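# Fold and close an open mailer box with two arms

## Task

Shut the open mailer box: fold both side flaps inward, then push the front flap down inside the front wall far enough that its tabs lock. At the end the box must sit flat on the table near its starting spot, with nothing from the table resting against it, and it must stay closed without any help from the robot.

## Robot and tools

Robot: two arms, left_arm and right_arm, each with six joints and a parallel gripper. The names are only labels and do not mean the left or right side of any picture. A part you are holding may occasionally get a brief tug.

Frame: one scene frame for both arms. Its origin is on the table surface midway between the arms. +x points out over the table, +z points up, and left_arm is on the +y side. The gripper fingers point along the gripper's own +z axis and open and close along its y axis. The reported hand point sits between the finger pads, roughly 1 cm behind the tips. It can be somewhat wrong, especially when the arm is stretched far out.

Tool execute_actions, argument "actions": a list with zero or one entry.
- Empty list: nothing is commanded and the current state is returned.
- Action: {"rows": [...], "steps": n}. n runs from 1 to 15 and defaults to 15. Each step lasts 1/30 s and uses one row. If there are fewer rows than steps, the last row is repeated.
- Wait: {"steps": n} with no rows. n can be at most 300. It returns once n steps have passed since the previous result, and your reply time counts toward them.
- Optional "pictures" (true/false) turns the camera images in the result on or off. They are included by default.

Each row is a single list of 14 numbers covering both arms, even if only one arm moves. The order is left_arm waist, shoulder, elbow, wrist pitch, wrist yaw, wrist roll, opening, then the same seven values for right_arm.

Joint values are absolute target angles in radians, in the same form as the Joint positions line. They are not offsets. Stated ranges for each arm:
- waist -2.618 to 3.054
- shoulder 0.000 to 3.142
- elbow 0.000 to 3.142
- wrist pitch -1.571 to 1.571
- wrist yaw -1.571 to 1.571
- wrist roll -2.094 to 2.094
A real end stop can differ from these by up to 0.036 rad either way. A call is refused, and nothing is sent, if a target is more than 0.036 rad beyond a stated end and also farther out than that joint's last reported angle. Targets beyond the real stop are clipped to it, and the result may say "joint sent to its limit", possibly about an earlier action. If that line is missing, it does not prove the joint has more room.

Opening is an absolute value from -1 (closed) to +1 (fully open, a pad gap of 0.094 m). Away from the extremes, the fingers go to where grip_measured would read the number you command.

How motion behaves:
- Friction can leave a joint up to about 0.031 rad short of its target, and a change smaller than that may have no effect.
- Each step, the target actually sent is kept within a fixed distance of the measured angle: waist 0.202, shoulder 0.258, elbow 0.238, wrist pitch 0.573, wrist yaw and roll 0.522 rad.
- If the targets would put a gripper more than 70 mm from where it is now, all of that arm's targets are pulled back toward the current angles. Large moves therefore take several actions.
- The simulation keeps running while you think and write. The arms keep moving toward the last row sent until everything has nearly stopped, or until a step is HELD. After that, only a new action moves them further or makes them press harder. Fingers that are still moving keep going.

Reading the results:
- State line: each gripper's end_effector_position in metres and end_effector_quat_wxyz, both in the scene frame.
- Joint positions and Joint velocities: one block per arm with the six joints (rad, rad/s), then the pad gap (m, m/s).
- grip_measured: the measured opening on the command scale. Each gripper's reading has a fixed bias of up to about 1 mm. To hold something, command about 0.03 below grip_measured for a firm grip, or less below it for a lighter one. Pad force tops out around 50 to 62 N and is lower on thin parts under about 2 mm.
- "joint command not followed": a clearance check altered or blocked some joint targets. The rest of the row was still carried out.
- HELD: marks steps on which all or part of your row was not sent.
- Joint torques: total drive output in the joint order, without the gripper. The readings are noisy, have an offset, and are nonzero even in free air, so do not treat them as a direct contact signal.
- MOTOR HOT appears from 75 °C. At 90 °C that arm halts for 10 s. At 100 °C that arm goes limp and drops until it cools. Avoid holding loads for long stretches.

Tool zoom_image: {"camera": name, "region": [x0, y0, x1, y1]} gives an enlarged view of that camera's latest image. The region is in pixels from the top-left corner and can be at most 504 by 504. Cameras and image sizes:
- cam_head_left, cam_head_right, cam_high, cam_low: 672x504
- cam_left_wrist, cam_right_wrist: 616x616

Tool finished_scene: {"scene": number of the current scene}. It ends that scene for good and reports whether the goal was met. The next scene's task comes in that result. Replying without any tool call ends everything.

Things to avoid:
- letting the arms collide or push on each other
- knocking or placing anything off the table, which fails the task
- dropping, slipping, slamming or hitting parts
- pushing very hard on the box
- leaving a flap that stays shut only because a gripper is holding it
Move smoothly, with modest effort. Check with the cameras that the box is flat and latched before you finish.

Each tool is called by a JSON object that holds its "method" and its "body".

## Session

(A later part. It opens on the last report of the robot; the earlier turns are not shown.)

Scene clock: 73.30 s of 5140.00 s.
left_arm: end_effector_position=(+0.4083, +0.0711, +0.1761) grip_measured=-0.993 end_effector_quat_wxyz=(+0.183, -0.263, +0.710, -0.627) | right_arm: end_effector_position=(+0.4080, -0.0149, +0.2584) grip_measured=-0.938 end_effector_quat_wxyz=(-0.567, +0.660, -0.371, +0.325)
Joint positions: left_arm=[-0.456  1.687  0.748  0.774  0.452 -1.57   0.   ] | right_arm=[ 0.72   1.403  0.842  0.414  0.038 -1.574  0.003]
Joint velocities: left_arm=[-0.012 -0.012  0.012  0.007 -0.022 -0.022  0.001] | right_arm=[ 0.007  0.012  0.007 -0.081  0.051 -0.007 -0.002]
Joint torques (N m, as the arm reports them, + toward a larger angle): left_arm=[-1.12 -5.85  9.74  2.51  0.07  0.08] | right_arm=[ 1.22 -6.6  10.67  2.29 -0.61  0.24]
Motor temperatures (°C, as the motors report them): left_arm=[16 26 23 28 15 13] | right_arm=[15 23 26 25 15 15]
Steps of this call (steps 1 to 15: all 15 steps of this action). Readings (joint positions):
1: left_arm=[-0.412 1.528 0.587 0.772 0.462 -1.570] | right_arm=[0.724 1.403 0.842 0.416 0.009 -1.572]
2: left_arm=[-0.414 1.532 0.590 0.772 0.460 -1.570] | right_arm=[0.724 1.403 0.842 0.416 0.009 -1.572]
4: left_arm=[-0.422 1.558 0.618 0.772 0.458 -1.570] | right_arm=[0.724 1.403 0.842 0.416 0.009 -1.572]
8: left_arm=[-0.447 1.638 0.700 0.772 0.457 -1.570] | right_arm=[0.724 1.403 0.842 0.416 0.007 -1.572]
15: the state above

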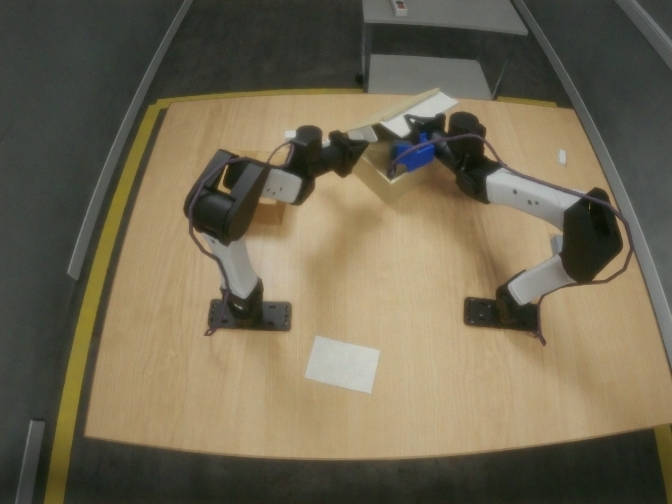

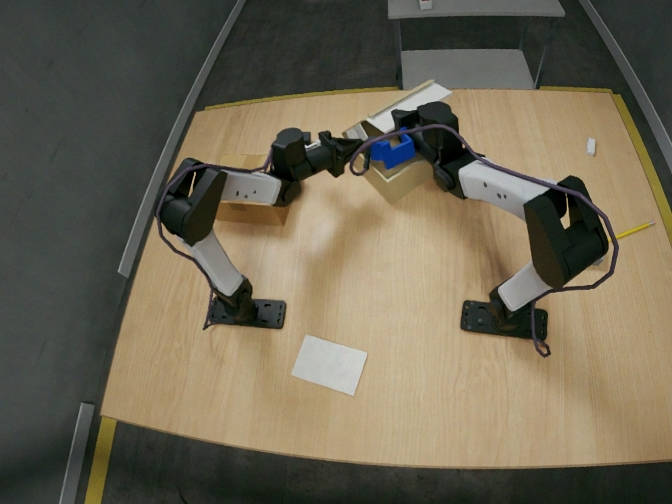

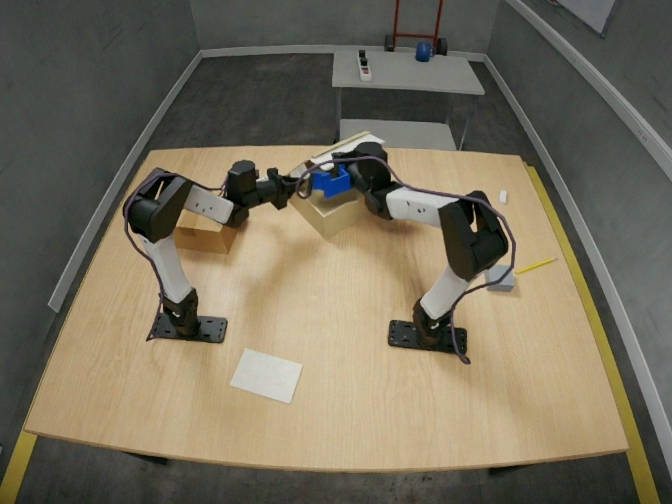

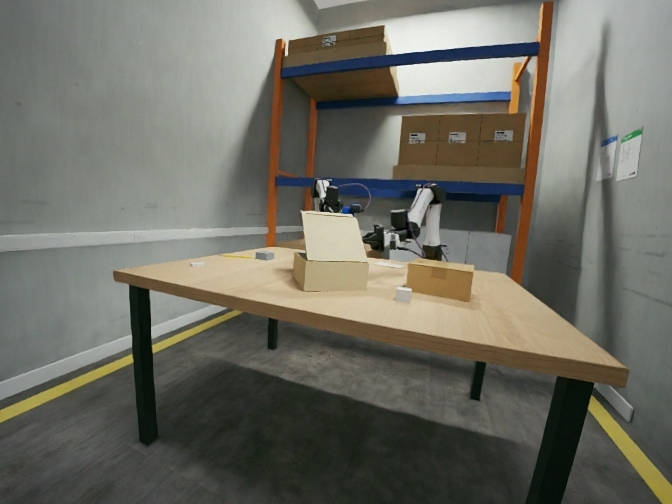

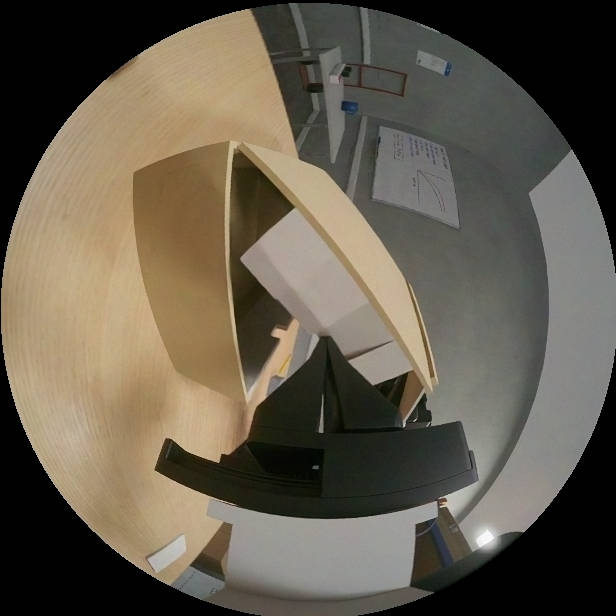

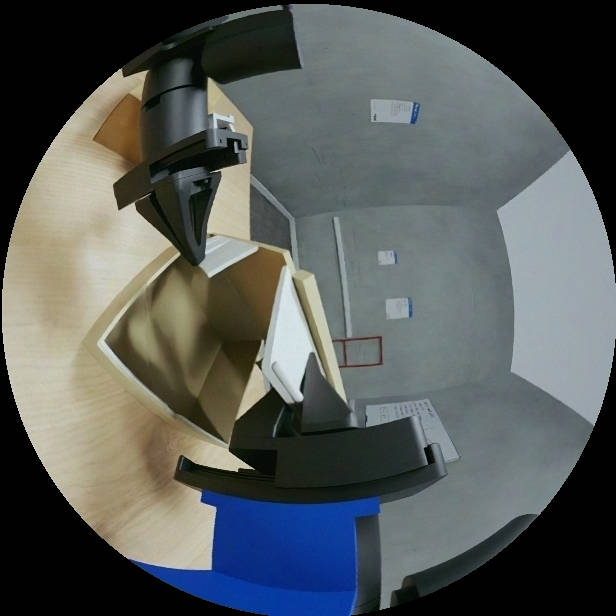

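Tip near the flap edge; continue radially only.

{"method": "execute_actions", "body": {"actions": [{"rows":[[-0.465,1.725,0.785,0.78,0.44,-1.57,-1,0.735,1.4,0.85,0.42,-0.02,-1.57,-0.965],[-0.465,1.74,0.805,0.78,0.44,-1.57,-1,0.735,1.4,0.85,0.42,-0.02,-1.57,-0.965],[-0.465,1.755,0.825,0.78,0.44,-1.57,-1,0.735,1.4,0.85,0.42,-0.02,-1.57,-0.965],[-0.465,1.77,0.845,0.78,0.44,-1.57,-1,0.735,1.4,0.85,0.42,-0.02,-1.57,-0.965],[-0.465,1.785,0.865,0.78,0.44,-1.57,-1,0.735,1.4,0.85,0.42,-0.02,-1.57,-0.965],[-0.465,1.8,0.885,0.78,0.44,-1.57,-1,0.735,1.4,0.85,0.42,-0.02,-1.57,-0.965]],"steps":13}]}}

{"method": "zoom_image", "body": {"camera": "cam_head_left", "region": [290, 70, 500, 230]}}

Scene clock: 74.57 s of 5140.00 s.
left_arm: end_effector_position=(+0.4335, +0.0580, +0.1812) grip_measured=-0.993 end_effector_quat_wxyz=(+0.188, -0.258, +0.705, -0.633) | right_arm: end_effector_position=(+0.4121, -0.0220, +0.2579) grip_measured=-0.938 end_effector_quat_wxyz=(-0.558, +0.655, -0.381, +0.339)
Joint positions: left_arm=[-0.456  1.779  0.862  0.774  0.452 -1.57   0.   ] | right_arm=[ 0.715  1.403  0.842  0.412  0.074 -1.579  0.003]
Joint velocities: left_arm=[ 0.002 -0.002 -0.017  0.007  0.022  0.037 -0.   ] | right_arm=[-0.007 -0.017  0.012 -0.007  0.095 -0.022 -0.   ]
Joint torques (N m, as the arm reports them, + toward a larger angle): left_arm=[-0.47 -6.97 10.41  2.53 -0.04  0.08] | right_arm=[ 1.51 -6.64 10.68  2.32 -0.97  0.3 ]
Motor temperatures (°C, as the motors report them): left_arm=[16 26 23 28 15 13] | right_arm=[15 23 26 25 15 15]
Steps of this call (steps 1 to 15: the robot went on to your last target; steps 16 to 25: nothing new was sent; steps 26 to 38: all 13 steps of this action). Readings (joint positions):
26: left_arm=[-0.456 1.689 0.751 0.774 0.452 -1.570] | right_arm=[0.720 1.403 0.842 0.414 0.039 -1.574]
27: left_arm=[-0.456 1.696 0.759 0.774 0.452 -1.570] | right_arm=[0.720 1.403 0.842 0.414 0.043 -1.574]
29: left_arm=[-0.456 1.723 0.790 0.774 0.452 -1.570] | right_arm=[0.720 1.403 0.842 0.414 0.054 -1.576]
33: left_arm=[-0.456 1.775 0.856 0.774 0.452 -1.570] | right_arm=[0.716 1.403 0.842 0.412 0.071 -1.579]
38: the state above

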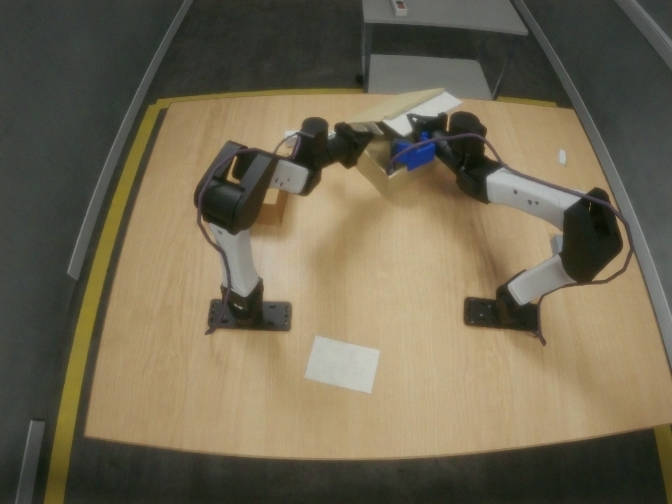

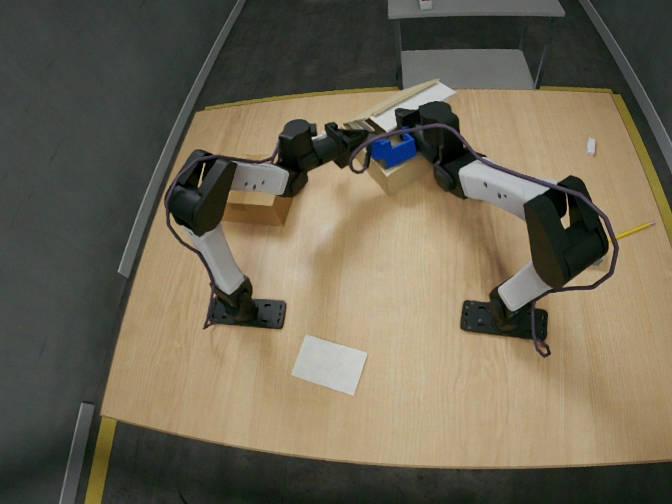

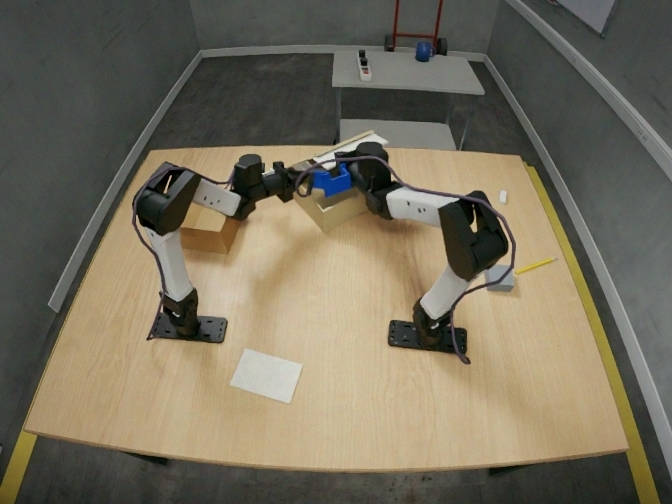

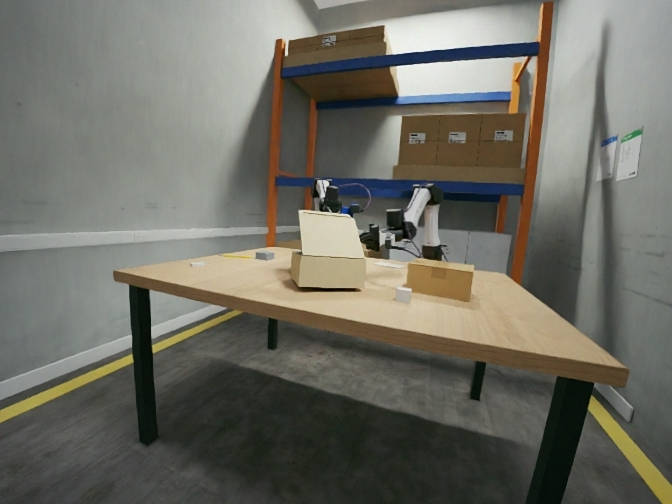

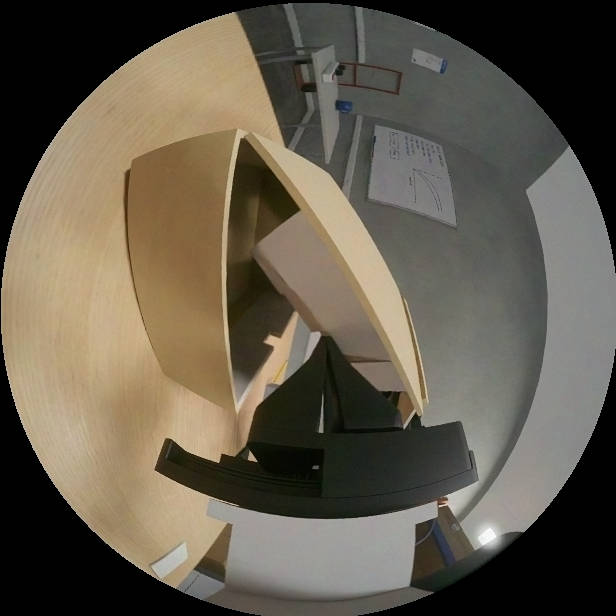

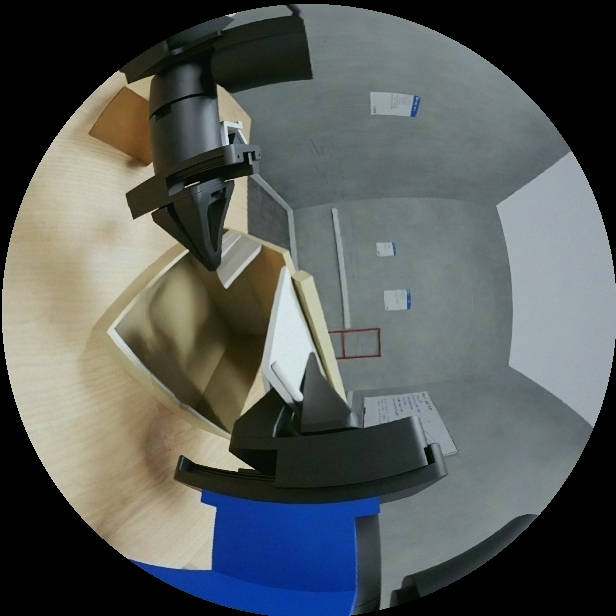

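Region (290, 70, 500, 230) of cam_head_left's 672x504 image, scaled by 2.400, with more detail than that image has; it fills the top 384 rows of this view, and the rest is white.

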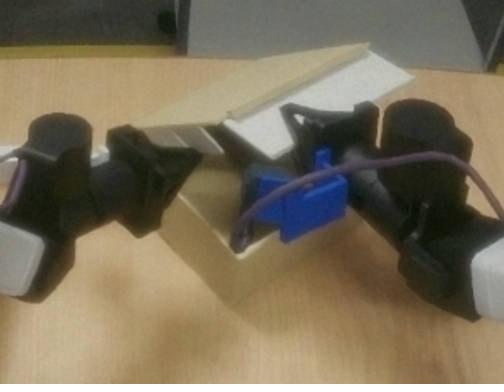

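{"method": "execute_actions", "body": {"actions": [{"rows":[[-0.475,1.81,0.89,0.78,0.44,-1.57,-1,0.735,1.4,0.85,0.42,-0.04,-1.57,-0.965],[-0.485,1.82,0.9,0.78,0.44,-1.57,-1,0.735,1.4,0.85,0.42,-0.05,-1.57,-0.965],[-0.49,1.83,0.915,0.78,0.44,-1.57,-1,0.735,1.4,0.85,0.42,-0.05,-1.57,-0.965],[-0.49,1.83,0.915,0.78,0.44,-1.57,-1,0.735,1.4,0.85,0.42,-0.05,-1.57,-0.965],[-0.49,1.83,0.915,0.78,0.44,-1.57,-1,0.735,1.4,0.85,0.42,-0.05,-1.57,-0.965],[-0.49,1.83,0.915,0.78,0.44,-1.57,-1,0.735,1.4,0.85,0.42,-0.05,-1.57,-0.965],[-0.49,1.83,0.915,0.78,0.44,-1.57,-1,0.735,1.4,0.85,0.42,-0.05,-1.57,-0.965],[-0.48,1.79,0.87,0.78,0.44,-1.57,-1,0.725,1.4,0.85,0.42,0,-1.57,-0.965],[-0.47,1.76,0.83,0.78,0.44,-1.57,-1,0.725,1.4,0.85,0.42,0,-1.57,-0.965],[-0.46,1.73,0.8,0.78,0.44,-1.57,-1,0.725,1.4,0.85,0.42,0,-1.57,-0.965],[-0.45,1.7,0.77,0.78,0.44,-1.57,-1,0.725,1.4,0.85,0.42,0,-1.57,-0.965],[-0.44,1.66,0.73,0.78,0.44,-1.57,-1,0.725,1.4,0.85,0.42,0,-1.57,-0.965],[-0.42,1.61,0.68,0.78,0.44,-1.57,-1,0.725,1.4,0.85,0.42,0,-1.57,-0.965],[-0.4,1.55,0.62,0.78,0.44,-1.57,-1,0.725,1.4,0.85,0.42,0,-1.57,-0.965],[-0.36,1.47,0.56,0.78,0.44,-1.57,-1,0.725,1.4,0.85,0.42,0,-1.57,-0.965]],"steps":15}], "pictures": false}}

{"method": "execute_actions", "body": {"actions": [{"steps":12}]}}

{"method": "zoom_image", "body": {"camera": "cam_head_left", "region": [290, 70, 500, 230]}}

Scene clock: 76.37 s of 5140.00 s.
left_arm: end_effector_position=(+0.3983, +0.0939, +0.1794) grip_measured=-0.993 end_effector_quat_wxyz=(+0.195, -0.275, +0.705, -0.624) | right_arm: end_effector_position=(+0.4059, -0.0114, +0.2582) grip_measured=-0.938 end_effector_quat_wxyz=(-0.571, +0.665, -0.362, +0.317)
Joint positions: left_arm=[-0.421  1.6    0.667  0.771  0.451 -1.57   0.   ] | right_arm=[ 0.718  1.403  0.842  0.413  0.009 -1.578  0.003]
Joint velocities: left_arm=[ 0.672 -1.751 -1.585 -0.007 -0.051  0.037  0.001] | right_arm=[ 0.007  0.002 -0.007  0.007  0.022  0.007 -0.001]
Joint torques (N m, as the arm reports them, + toward a larger angle): left_arm=[ 2.32 -8.87  7.12  2.53 -0.02  0.08] | right_arm=[ 0.71 -6.77 10.7   2.31 -0.11  0.3 ]
Motor temperatures (°C, as the motors report them): left_arm=[16 26 24 28 15 13] | right_arm=[15 23 26 25 15 15]
Steps of this call (steps 1 to 15: the robot went on to your last target; steps 16 to 39: nothing new was sent; steps 40 to 54: all 15 steps of this action). Readings (joint positions):
40: left_arm=[-0.457 1.779 0.862 0.774 0.452 -1.570] | right_arm=[0.715 1.403 0.842 0.412 0.073 -1.579]
41: left_arm=[-0.459 1.782 0.865 0.774 0.451 -1.570] | right_arm=[0.715 1.403 0.842 0.412 0.071 -1.579]
43: left_arm=[-0.468 1.799 0.881 0.773 0.451 -1.570] | right_arm=[0.715 1.403 0.842 0.412 0.066 -1.579]
47: left_arm=[-0.485 1.815 0.890 0.771 0.451 -1.570] | right_arm=[0.718 1.403 0.842 0.413 0.025 -1.578]
54: the state above

Scene clock: 76.77 s of 5140.00 s.
left_arm: end_effector_position=(+0.3900, +0.1276, +0.1950) grip_measured=-0.993 end_effector_quat_wxyz=(+0.227, -0.288, +0.686, -0.628) | right_arm: end_effector_position=(+0.4058, -0.0113, +0.2582) grip_measured=-0.938 end_effector_quat_wxyz=(-0.571, +0.665, -0.362, +0.317)
Joint positions: left_arm=[-0.36   1.475  0.578  0.779  0.445 -1.57   0.   ] | right_arm=[ 0.718  1.403  0.842  0.413  0.009 -1.578  0.003]
Joint velocities: left_arm=[-0.007  0.002 -0.002 -0.007  0.051 -0.022  0.   ] | right_arm=[-0.007 -0.007 -0.022  0.022 -0.022  0.007 -0.001]
Joint torques (N m, as the arm reports them, + toward a larger angle): left_arm=[ 0.27 -6.3   6.66  2.49  0.01  0.08] | right_arm=[ 0.71 -6.64 10.69  2.3  -0.1   0.28]
Motor temperatures (°C, as the motors report them): left_arm=[16 26 24 28 15 13] | right_arm=[15 23 26 25 15 15]
Steps of this call (steps 1 to 12: the robot went on to your last target). Readings (joint positions):
1: left_arm=[-0.397 1.544 0.619 0.771 0.451 -1.570] | right_arm=[0.718 1.403 0.842 0.413 0.009 -1.578]
2: left_arm=[-0.376 1.505 0.591 0.771 0.449 -1.570] | right_arm=[0.718 1.403 0.842 0.413 0.009 -1.578]
4: left_arm=[-0.360 1.477 0.578 0.775 0.446 -1.570] | right_arm=[0.718 1.403 0.842 0.413 0.009 -1.578]
8: left_arm=[-0.360 1.475 0.578 0.779 0.445 -1.570] | right_arm=[0.718 1.403 0.842 0.413 0.009 -1.578]
12: the state above

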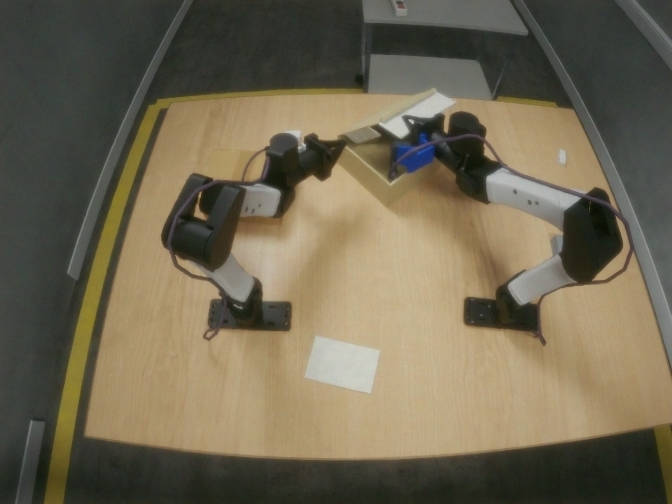

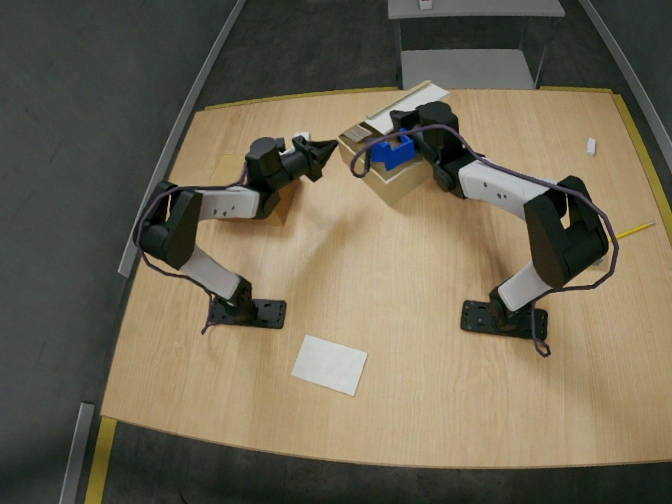

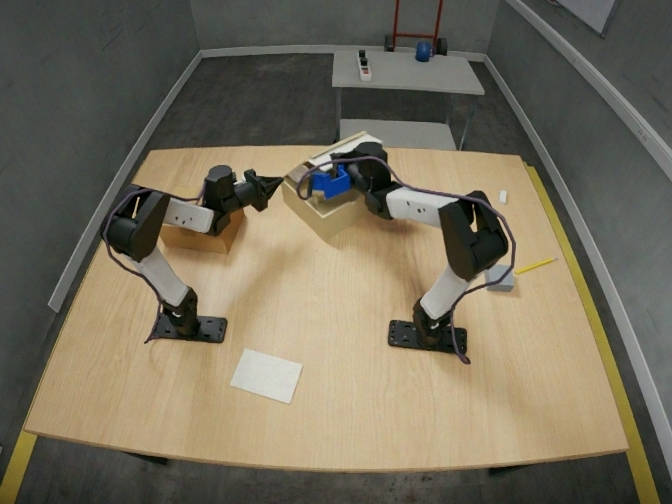

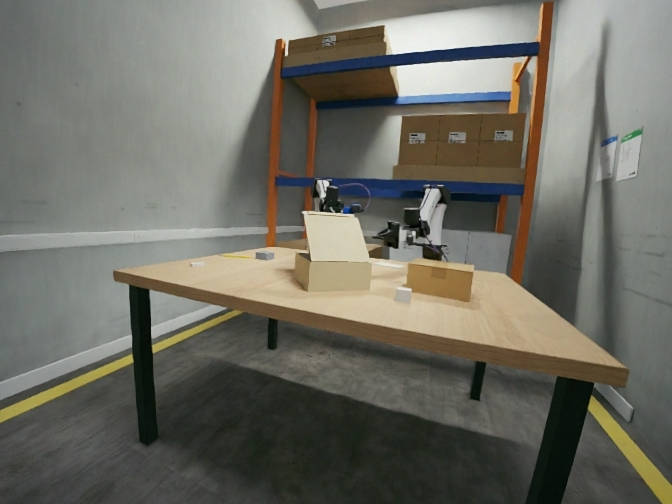

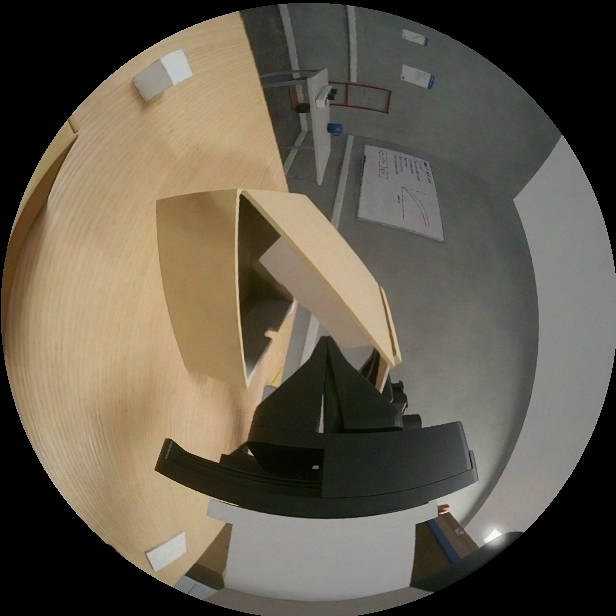

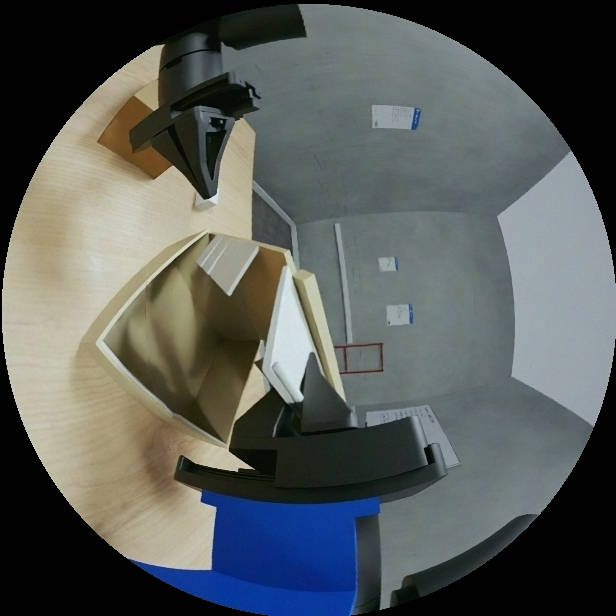

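Region (290, 70, 500, 230) of cam_head_left's 672x504 image, scaled by 2.400, with more detail than that image has; it fills the top 384 rows of this view, and the rest is white.

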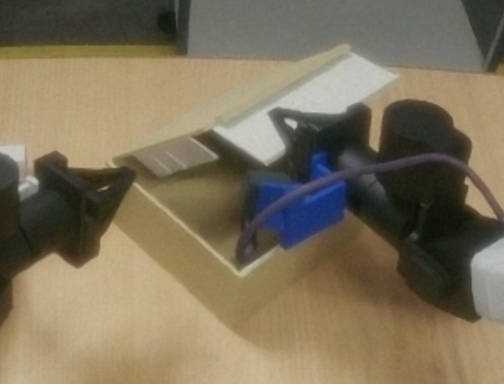

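{"method": "execute_actions", "body": {"actions": [{"rows":[[-0.3,1.47,0.65,0.65,0.46,-1.45,-1,0.72,1.4,0.85,0.42,0,-1.57,-0.965],[-0.24,1.48,0.76,0.5,0.5,-1.3,-1,0.72,1.4,0.85,0.42,0,-1.57,-0.965],[-0.18,1.5,0.88,0.35,0.54,-1.15,-1,0.72,1.4,0.85,0.42,0,-1.57,-0.965],[-0.12,1.53,1.0,0.2,0.58,-1.0,-1,0.72,1.4,0.85,0.42,0,-1.57,-0.965],[-0.08,1.57,1.12,0.05,0.62,-0.85,-1,0.72,1.4,0.85,0.42,0,-1.57,-0.965],[-0.06,1.62,1.24,-0.1,0.66,-0.7,-1,0.72,1.4,0.85,0.42,0,-1.57,-0.965],[-0.06,1.68,1.36,-0.25,0.7,-0.55,-1,0.72,1.4,0.85,0.42,0,-1.57,-0.965],[-0.06,1.75,1.48,-0.4,0.74,-0.4,-1,0.72,1.4,0.85,0.42,0,-1.57,-0.965],[-0.06,1.83,1.6,-0.55,0.78,-0.25,-1,0.72,1.4,0.85,0.42,0,-1.57,-0.965],[-0.06,1.92,1.72,-0.7,0.8,-0.1,-1,0.72,1.4,0.85,0.42,0,-1.57,-0.965],[-0.06,2.02,1.85,-0.8,0.8,0,-1,0.72,1.4,0.85,0.42,0,-1.57,-0.965],[-0.07,2.12,1.98,-0.9,0.8,0,-1,0.72,1.4,0.85,0.42,0,-1.57,-0.965],[-0.09,2.22,2.1,-0.92,0.8,0,-1,0.72,1.4,0.85,0.42,0,-1.57,-0.965],[-0.11,2.32,2.2,-0.92,0.8,0,-1,0.72,1.4,0.85,0.42,0,-1.57,-0.965],[-0.13,2.42,2.3,-0.92,0.8,0,-1,0.72,1.4,0.85,0.42,0,-1.57,-0.965]],"steps":15}], "pictures": false}}

{"method": "execute_actions", "body": {"actions": [{"steps":25}]}}

Scene clock: 80.00 s of 5140.00 s.
left_arm: end_effector_position=(+0.5559, +0.1921, +0.1810) grip_measured=-0.993 end_effector_quat_wxyz=(+0.287, +0.008, +0.868, -0.405) | right_arm: end_effector_position=(+0.4058, -0.0113, +0.2582) grip_measured=-0.938 end_effector_quat_wxyz=(-0.571, +0.665, -0.362, +0.317)
Joint positions: left_arm=[-0.068  2.054  1.698 -0.388  0.724 -0.399  0.   ] | right_arm=[ 0.718  1.403  0.842  0.413  0.009 -1.578  0.003]
Joint velocities: left_arm=[-0.31   1.795  1.834 -2.     0.168  1.78   0.001] | right_arm=[-0.017  0.007 -0.017 -0.007 -0.007 -0.037  0.   ]
Joint torques (N m, as the arm reports them, + toward a larger angle): left_arm=[ -1.98 -10.74   8.51   1.58   0.45   0.13] | right_arm=[ 0.41 -6.64 10.69  2.31 -0.1   0.28]
Motor temperatures (°C, as the motors report them): left_arm=[16 26 24 28 15 13] | right_arm=[15 23 26 25 15 15]
Steps of this call (steps 1 to 30: the robot went on to your last target; steps 31 to 82: nothing new was sent; steps 83 to 97: all 15 steps of this action). Readings (joint positions):
83: left_arm=[-0.353 1.475 0.587 0.759 0.451 -1.552] | right_arm=[0.718 1.403 0.842 0.413 0.009 -1.578]
84: left_arm=[-0.331 1.476 0.621 0.699 0.465 -1.510] | right_arm=[0.718 1.403 0.842 0.413 0.009 -1.578]
86: left_arm=[-0.243 1.497 0.763 0.530 0.505 -1.364] | right_arm=[0.718 1.403 0.842 0.413 0.009 -1.578]
90: left_arm=[-0.064 1.618 1.135 0.158 0.594 -0.969] | right_arm=[0.718 1.403 0.842 0.413 0.009 -1.578]
97: the state above

Scene clock: 80.83 s of 5140.00 s.
left_arm: end_effector_position=(+0.5695, +0.1442, +0.1556) grip_measured=-0.993 end_effector_quat_wxyz=(+0.222, +0.170, +0.877, -0.390) | right_arm: end_effector_position=(+0.4058, -0.0113, +0.2582) grip_measured=-0.938 end_effector_quat_wxyz=(-0.571, +0.665, -0.362, +0.317)
Joint positions: left_arm=[-0.135  2.412  2.297 -0.901  0.791 -0.008  0.   ] | right_arm=[ 0.718  1.403  0.842  0.413  0.009 -1.578  0.003]
Joint velocities: left_arm=[ 0.012 -0.017 -0.007  0.066  0.007  0.007 -0.001] | right_arm=[ 0.007  0.007 -0.012  0.007 -0.051  0.007 -0.   ]
Joint torques (N m, as the arm reports them, + toward a larger angle): left_arm=[  0.85 -13.4    9.22   1.34   0.49   0.15] | right_arm=[ 0.42 -6.63 10.7   2.31 -0.09  0.29]
Motor temperatures (°C, as the motors report them): left_arm=[16 27 24 28 15 13] | right_arm=[15 23 26 25 15 15]
Steps of this call (steps 1 to 25: the robot went on to your last target). Readings (joint positions):
1: left_arm=[-0.079 2.118 1.765 -0.461 0.733 -0.340] | right_arm=[0.718 1.403 0.842 0.413 0.009 -1.578]
2: left_arm=[-0.091 2.187 1.838 -0.532 0.742 -0.286] | right_arm=[0.718 1.403 0.842 0.413 0.009 -1.578]
4: left_arm=[-0.113 2.335 2.009 -0.665 0.758 -0.187] | right_arm=[0.718 1.403 0.842 0.413 0.009 -1.578]
8: left_arm=[-0.136 2.467 2.225 -0.824 0.768 -0.081] | right_arm=[0.718 1.403 0.842 0.413 0.009 -1.578]
25: the state above

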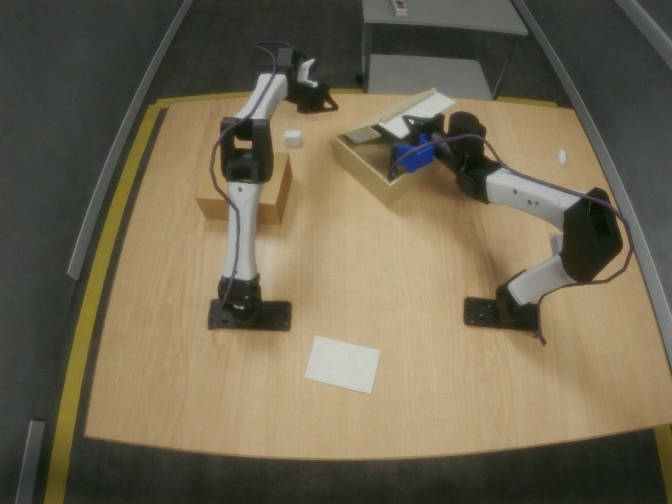

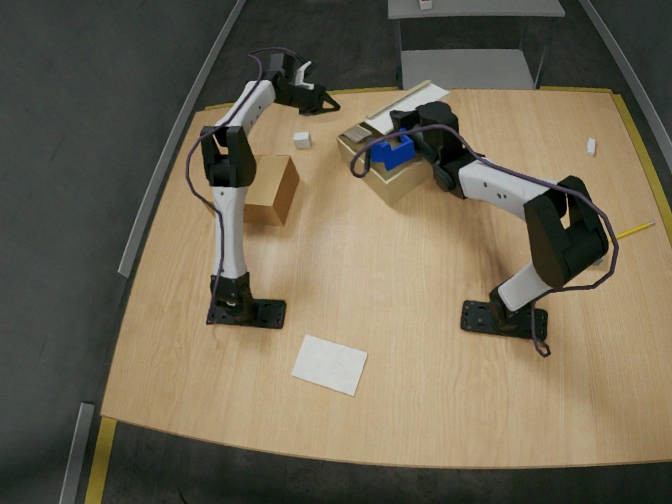

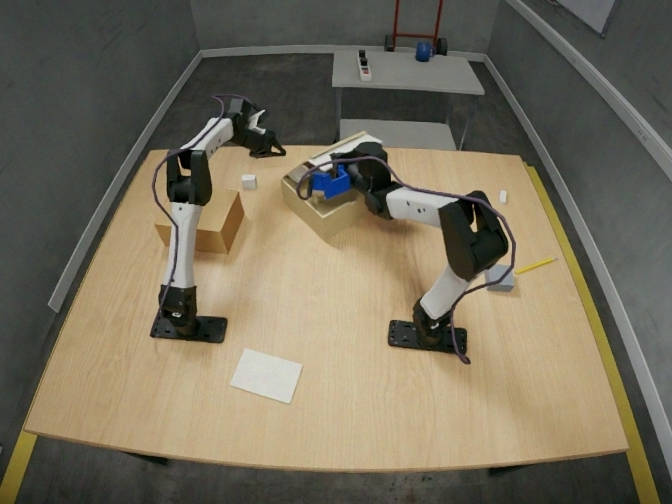

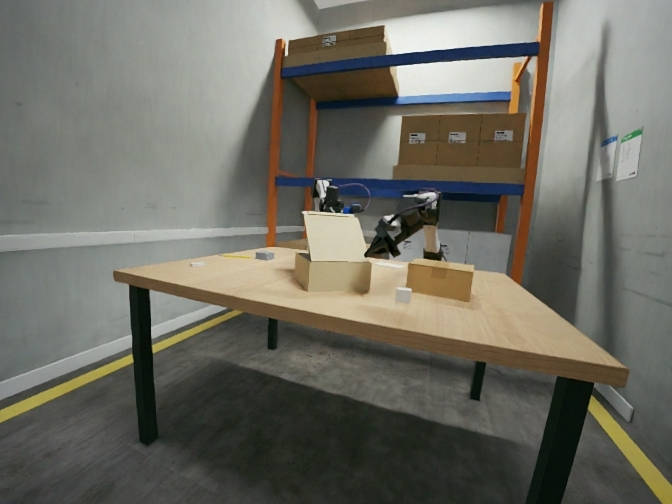

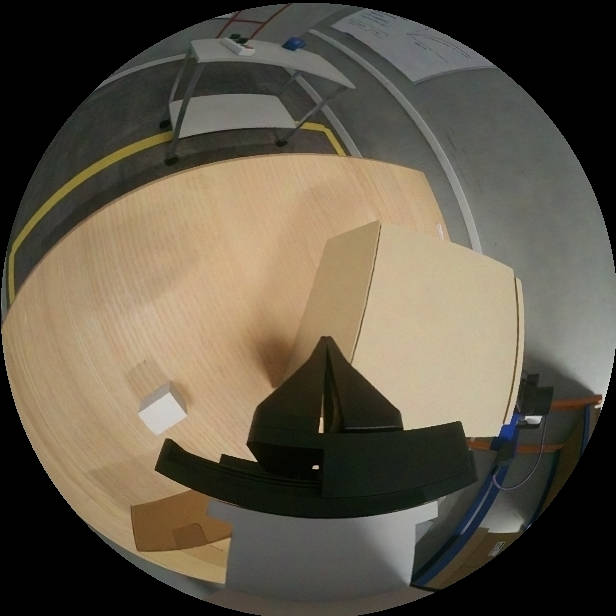

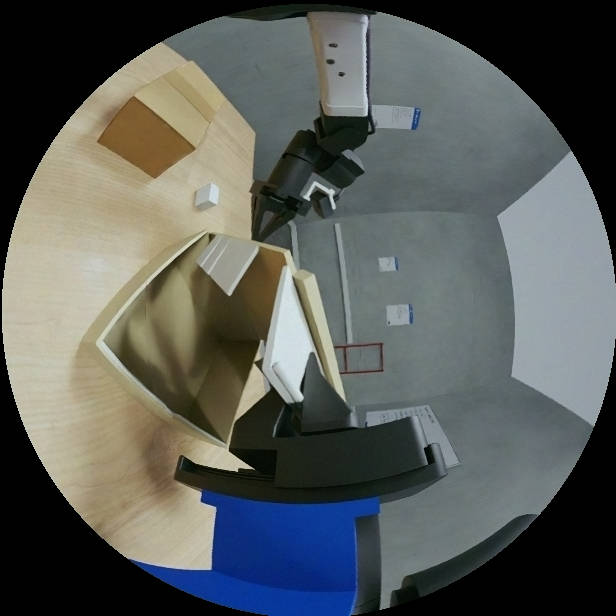

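{"method": "execute_actions", "body": {"actions": []}}

Scene clock: 83.07 s of 5140.00 s.
left_arm: end_effector_position=(+0.5691, +0.1442, +0.1553) grip_measured=-0.993 end_effector_quat_wxyz=(+0.221, +0.171, +0.878, -0.390) | right_arm: end_effector_position=(+0.4058, -0.0113, +0.2582) grip_measured=-0.938 end_effector_quat_wxyz=(-0.571, +0.665, -0.362, +0.317)
Joint positions: left_arm=[-0.135  2.412  2.297 -0.904  0.791 -0.006  0.   ] | right_arm=[ 0.718  1.403  0.842  0.413  0.009 -1.578  0.003]
Joint velocities: left_arm=[-0.002 -0.007  0.012  0.037 -0.066 -0.007  0.   ] | right_arm=[ 0.002  0.012 -0.012 -0.037 -0.022  0.022  0.   ]
Joint torques (N m, as the arm reports them, + toward a larger angle): left_arm=[  0.83 -13.46   9.23   1.35   0.5    0.12] | right_arm=[ 0.4  -6.64 10.68  2.3  -0.09  0.28]
Motor temperatures (°C, as the motors report them): left_arm=[16 28 24 27 15 13] | right_arm=[15 23 26 25 15 15]
Steps of this call (steps 1 to 30: the robot went on to your last target; steps 31 to 67: nothing new was sent). Readings (joint positions):
1: left_arm=[-0.135 2.412 2.297 -0.901 0.791 -0.007] | right_arm=[0.718 1.403 0.842 0.413 0.009 -1.578]
2: left_arm=[-0.135 2.412 2.297 -0.902 0.791 -0.007] | right_arm=[0.718 1.403 0.842 0.413 0.009 -1.578]
4: left_arm=[-0.135 2.412 2.297 -0.903 0.791 -0.007] | right_arm=[0.718 1.403 0.842 0.413 0.009 -1.578]
8: left_arm=[-0.135 2.412 2.297 -0.904 0.791 -0.006] | right_arm=[0.718 1.403 0.842 0.413 0.009 -1.578]
67: the state above
All arms were judged still, so your last target was given up. Only a new action makes them travel on or press farther. Fingers that are still opening or closing keep moving.

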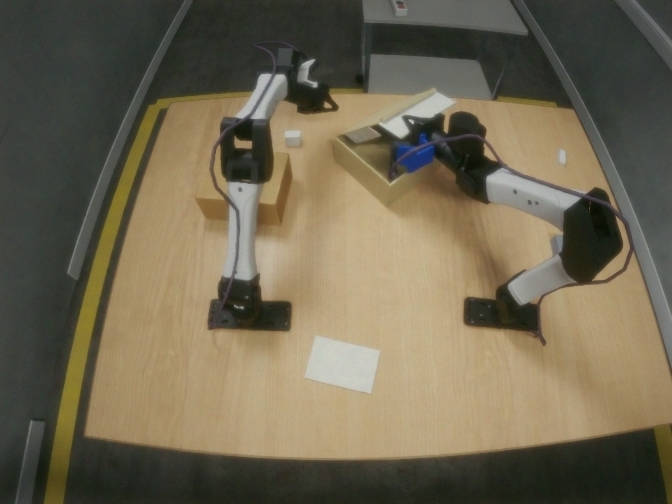

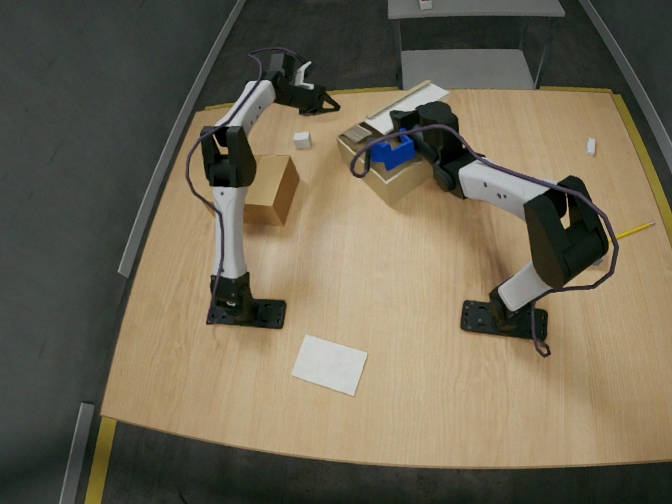

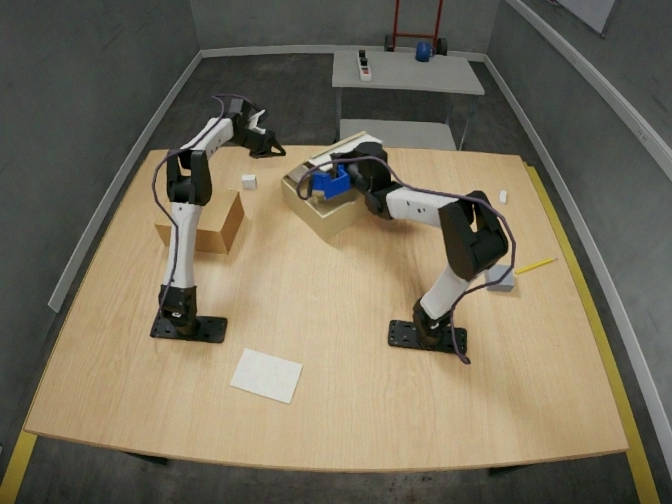

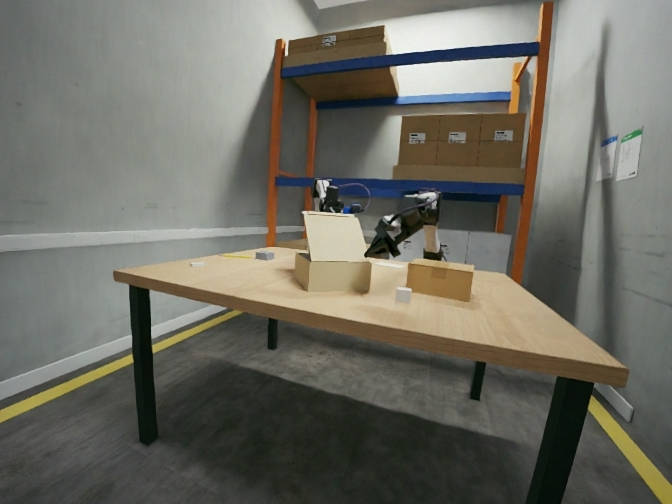

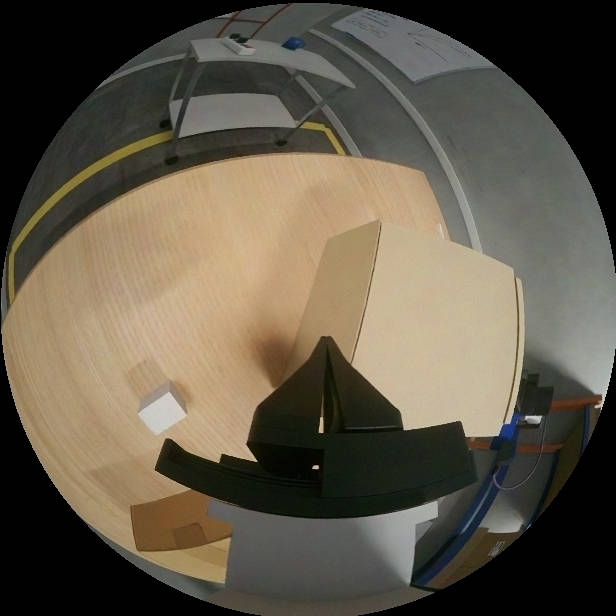

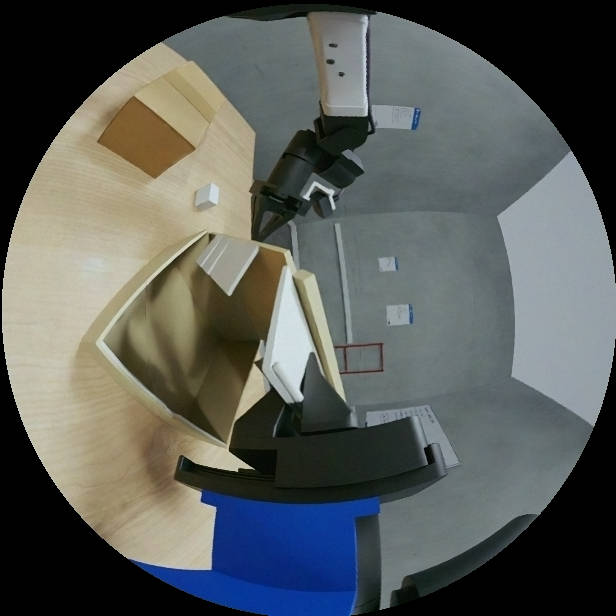

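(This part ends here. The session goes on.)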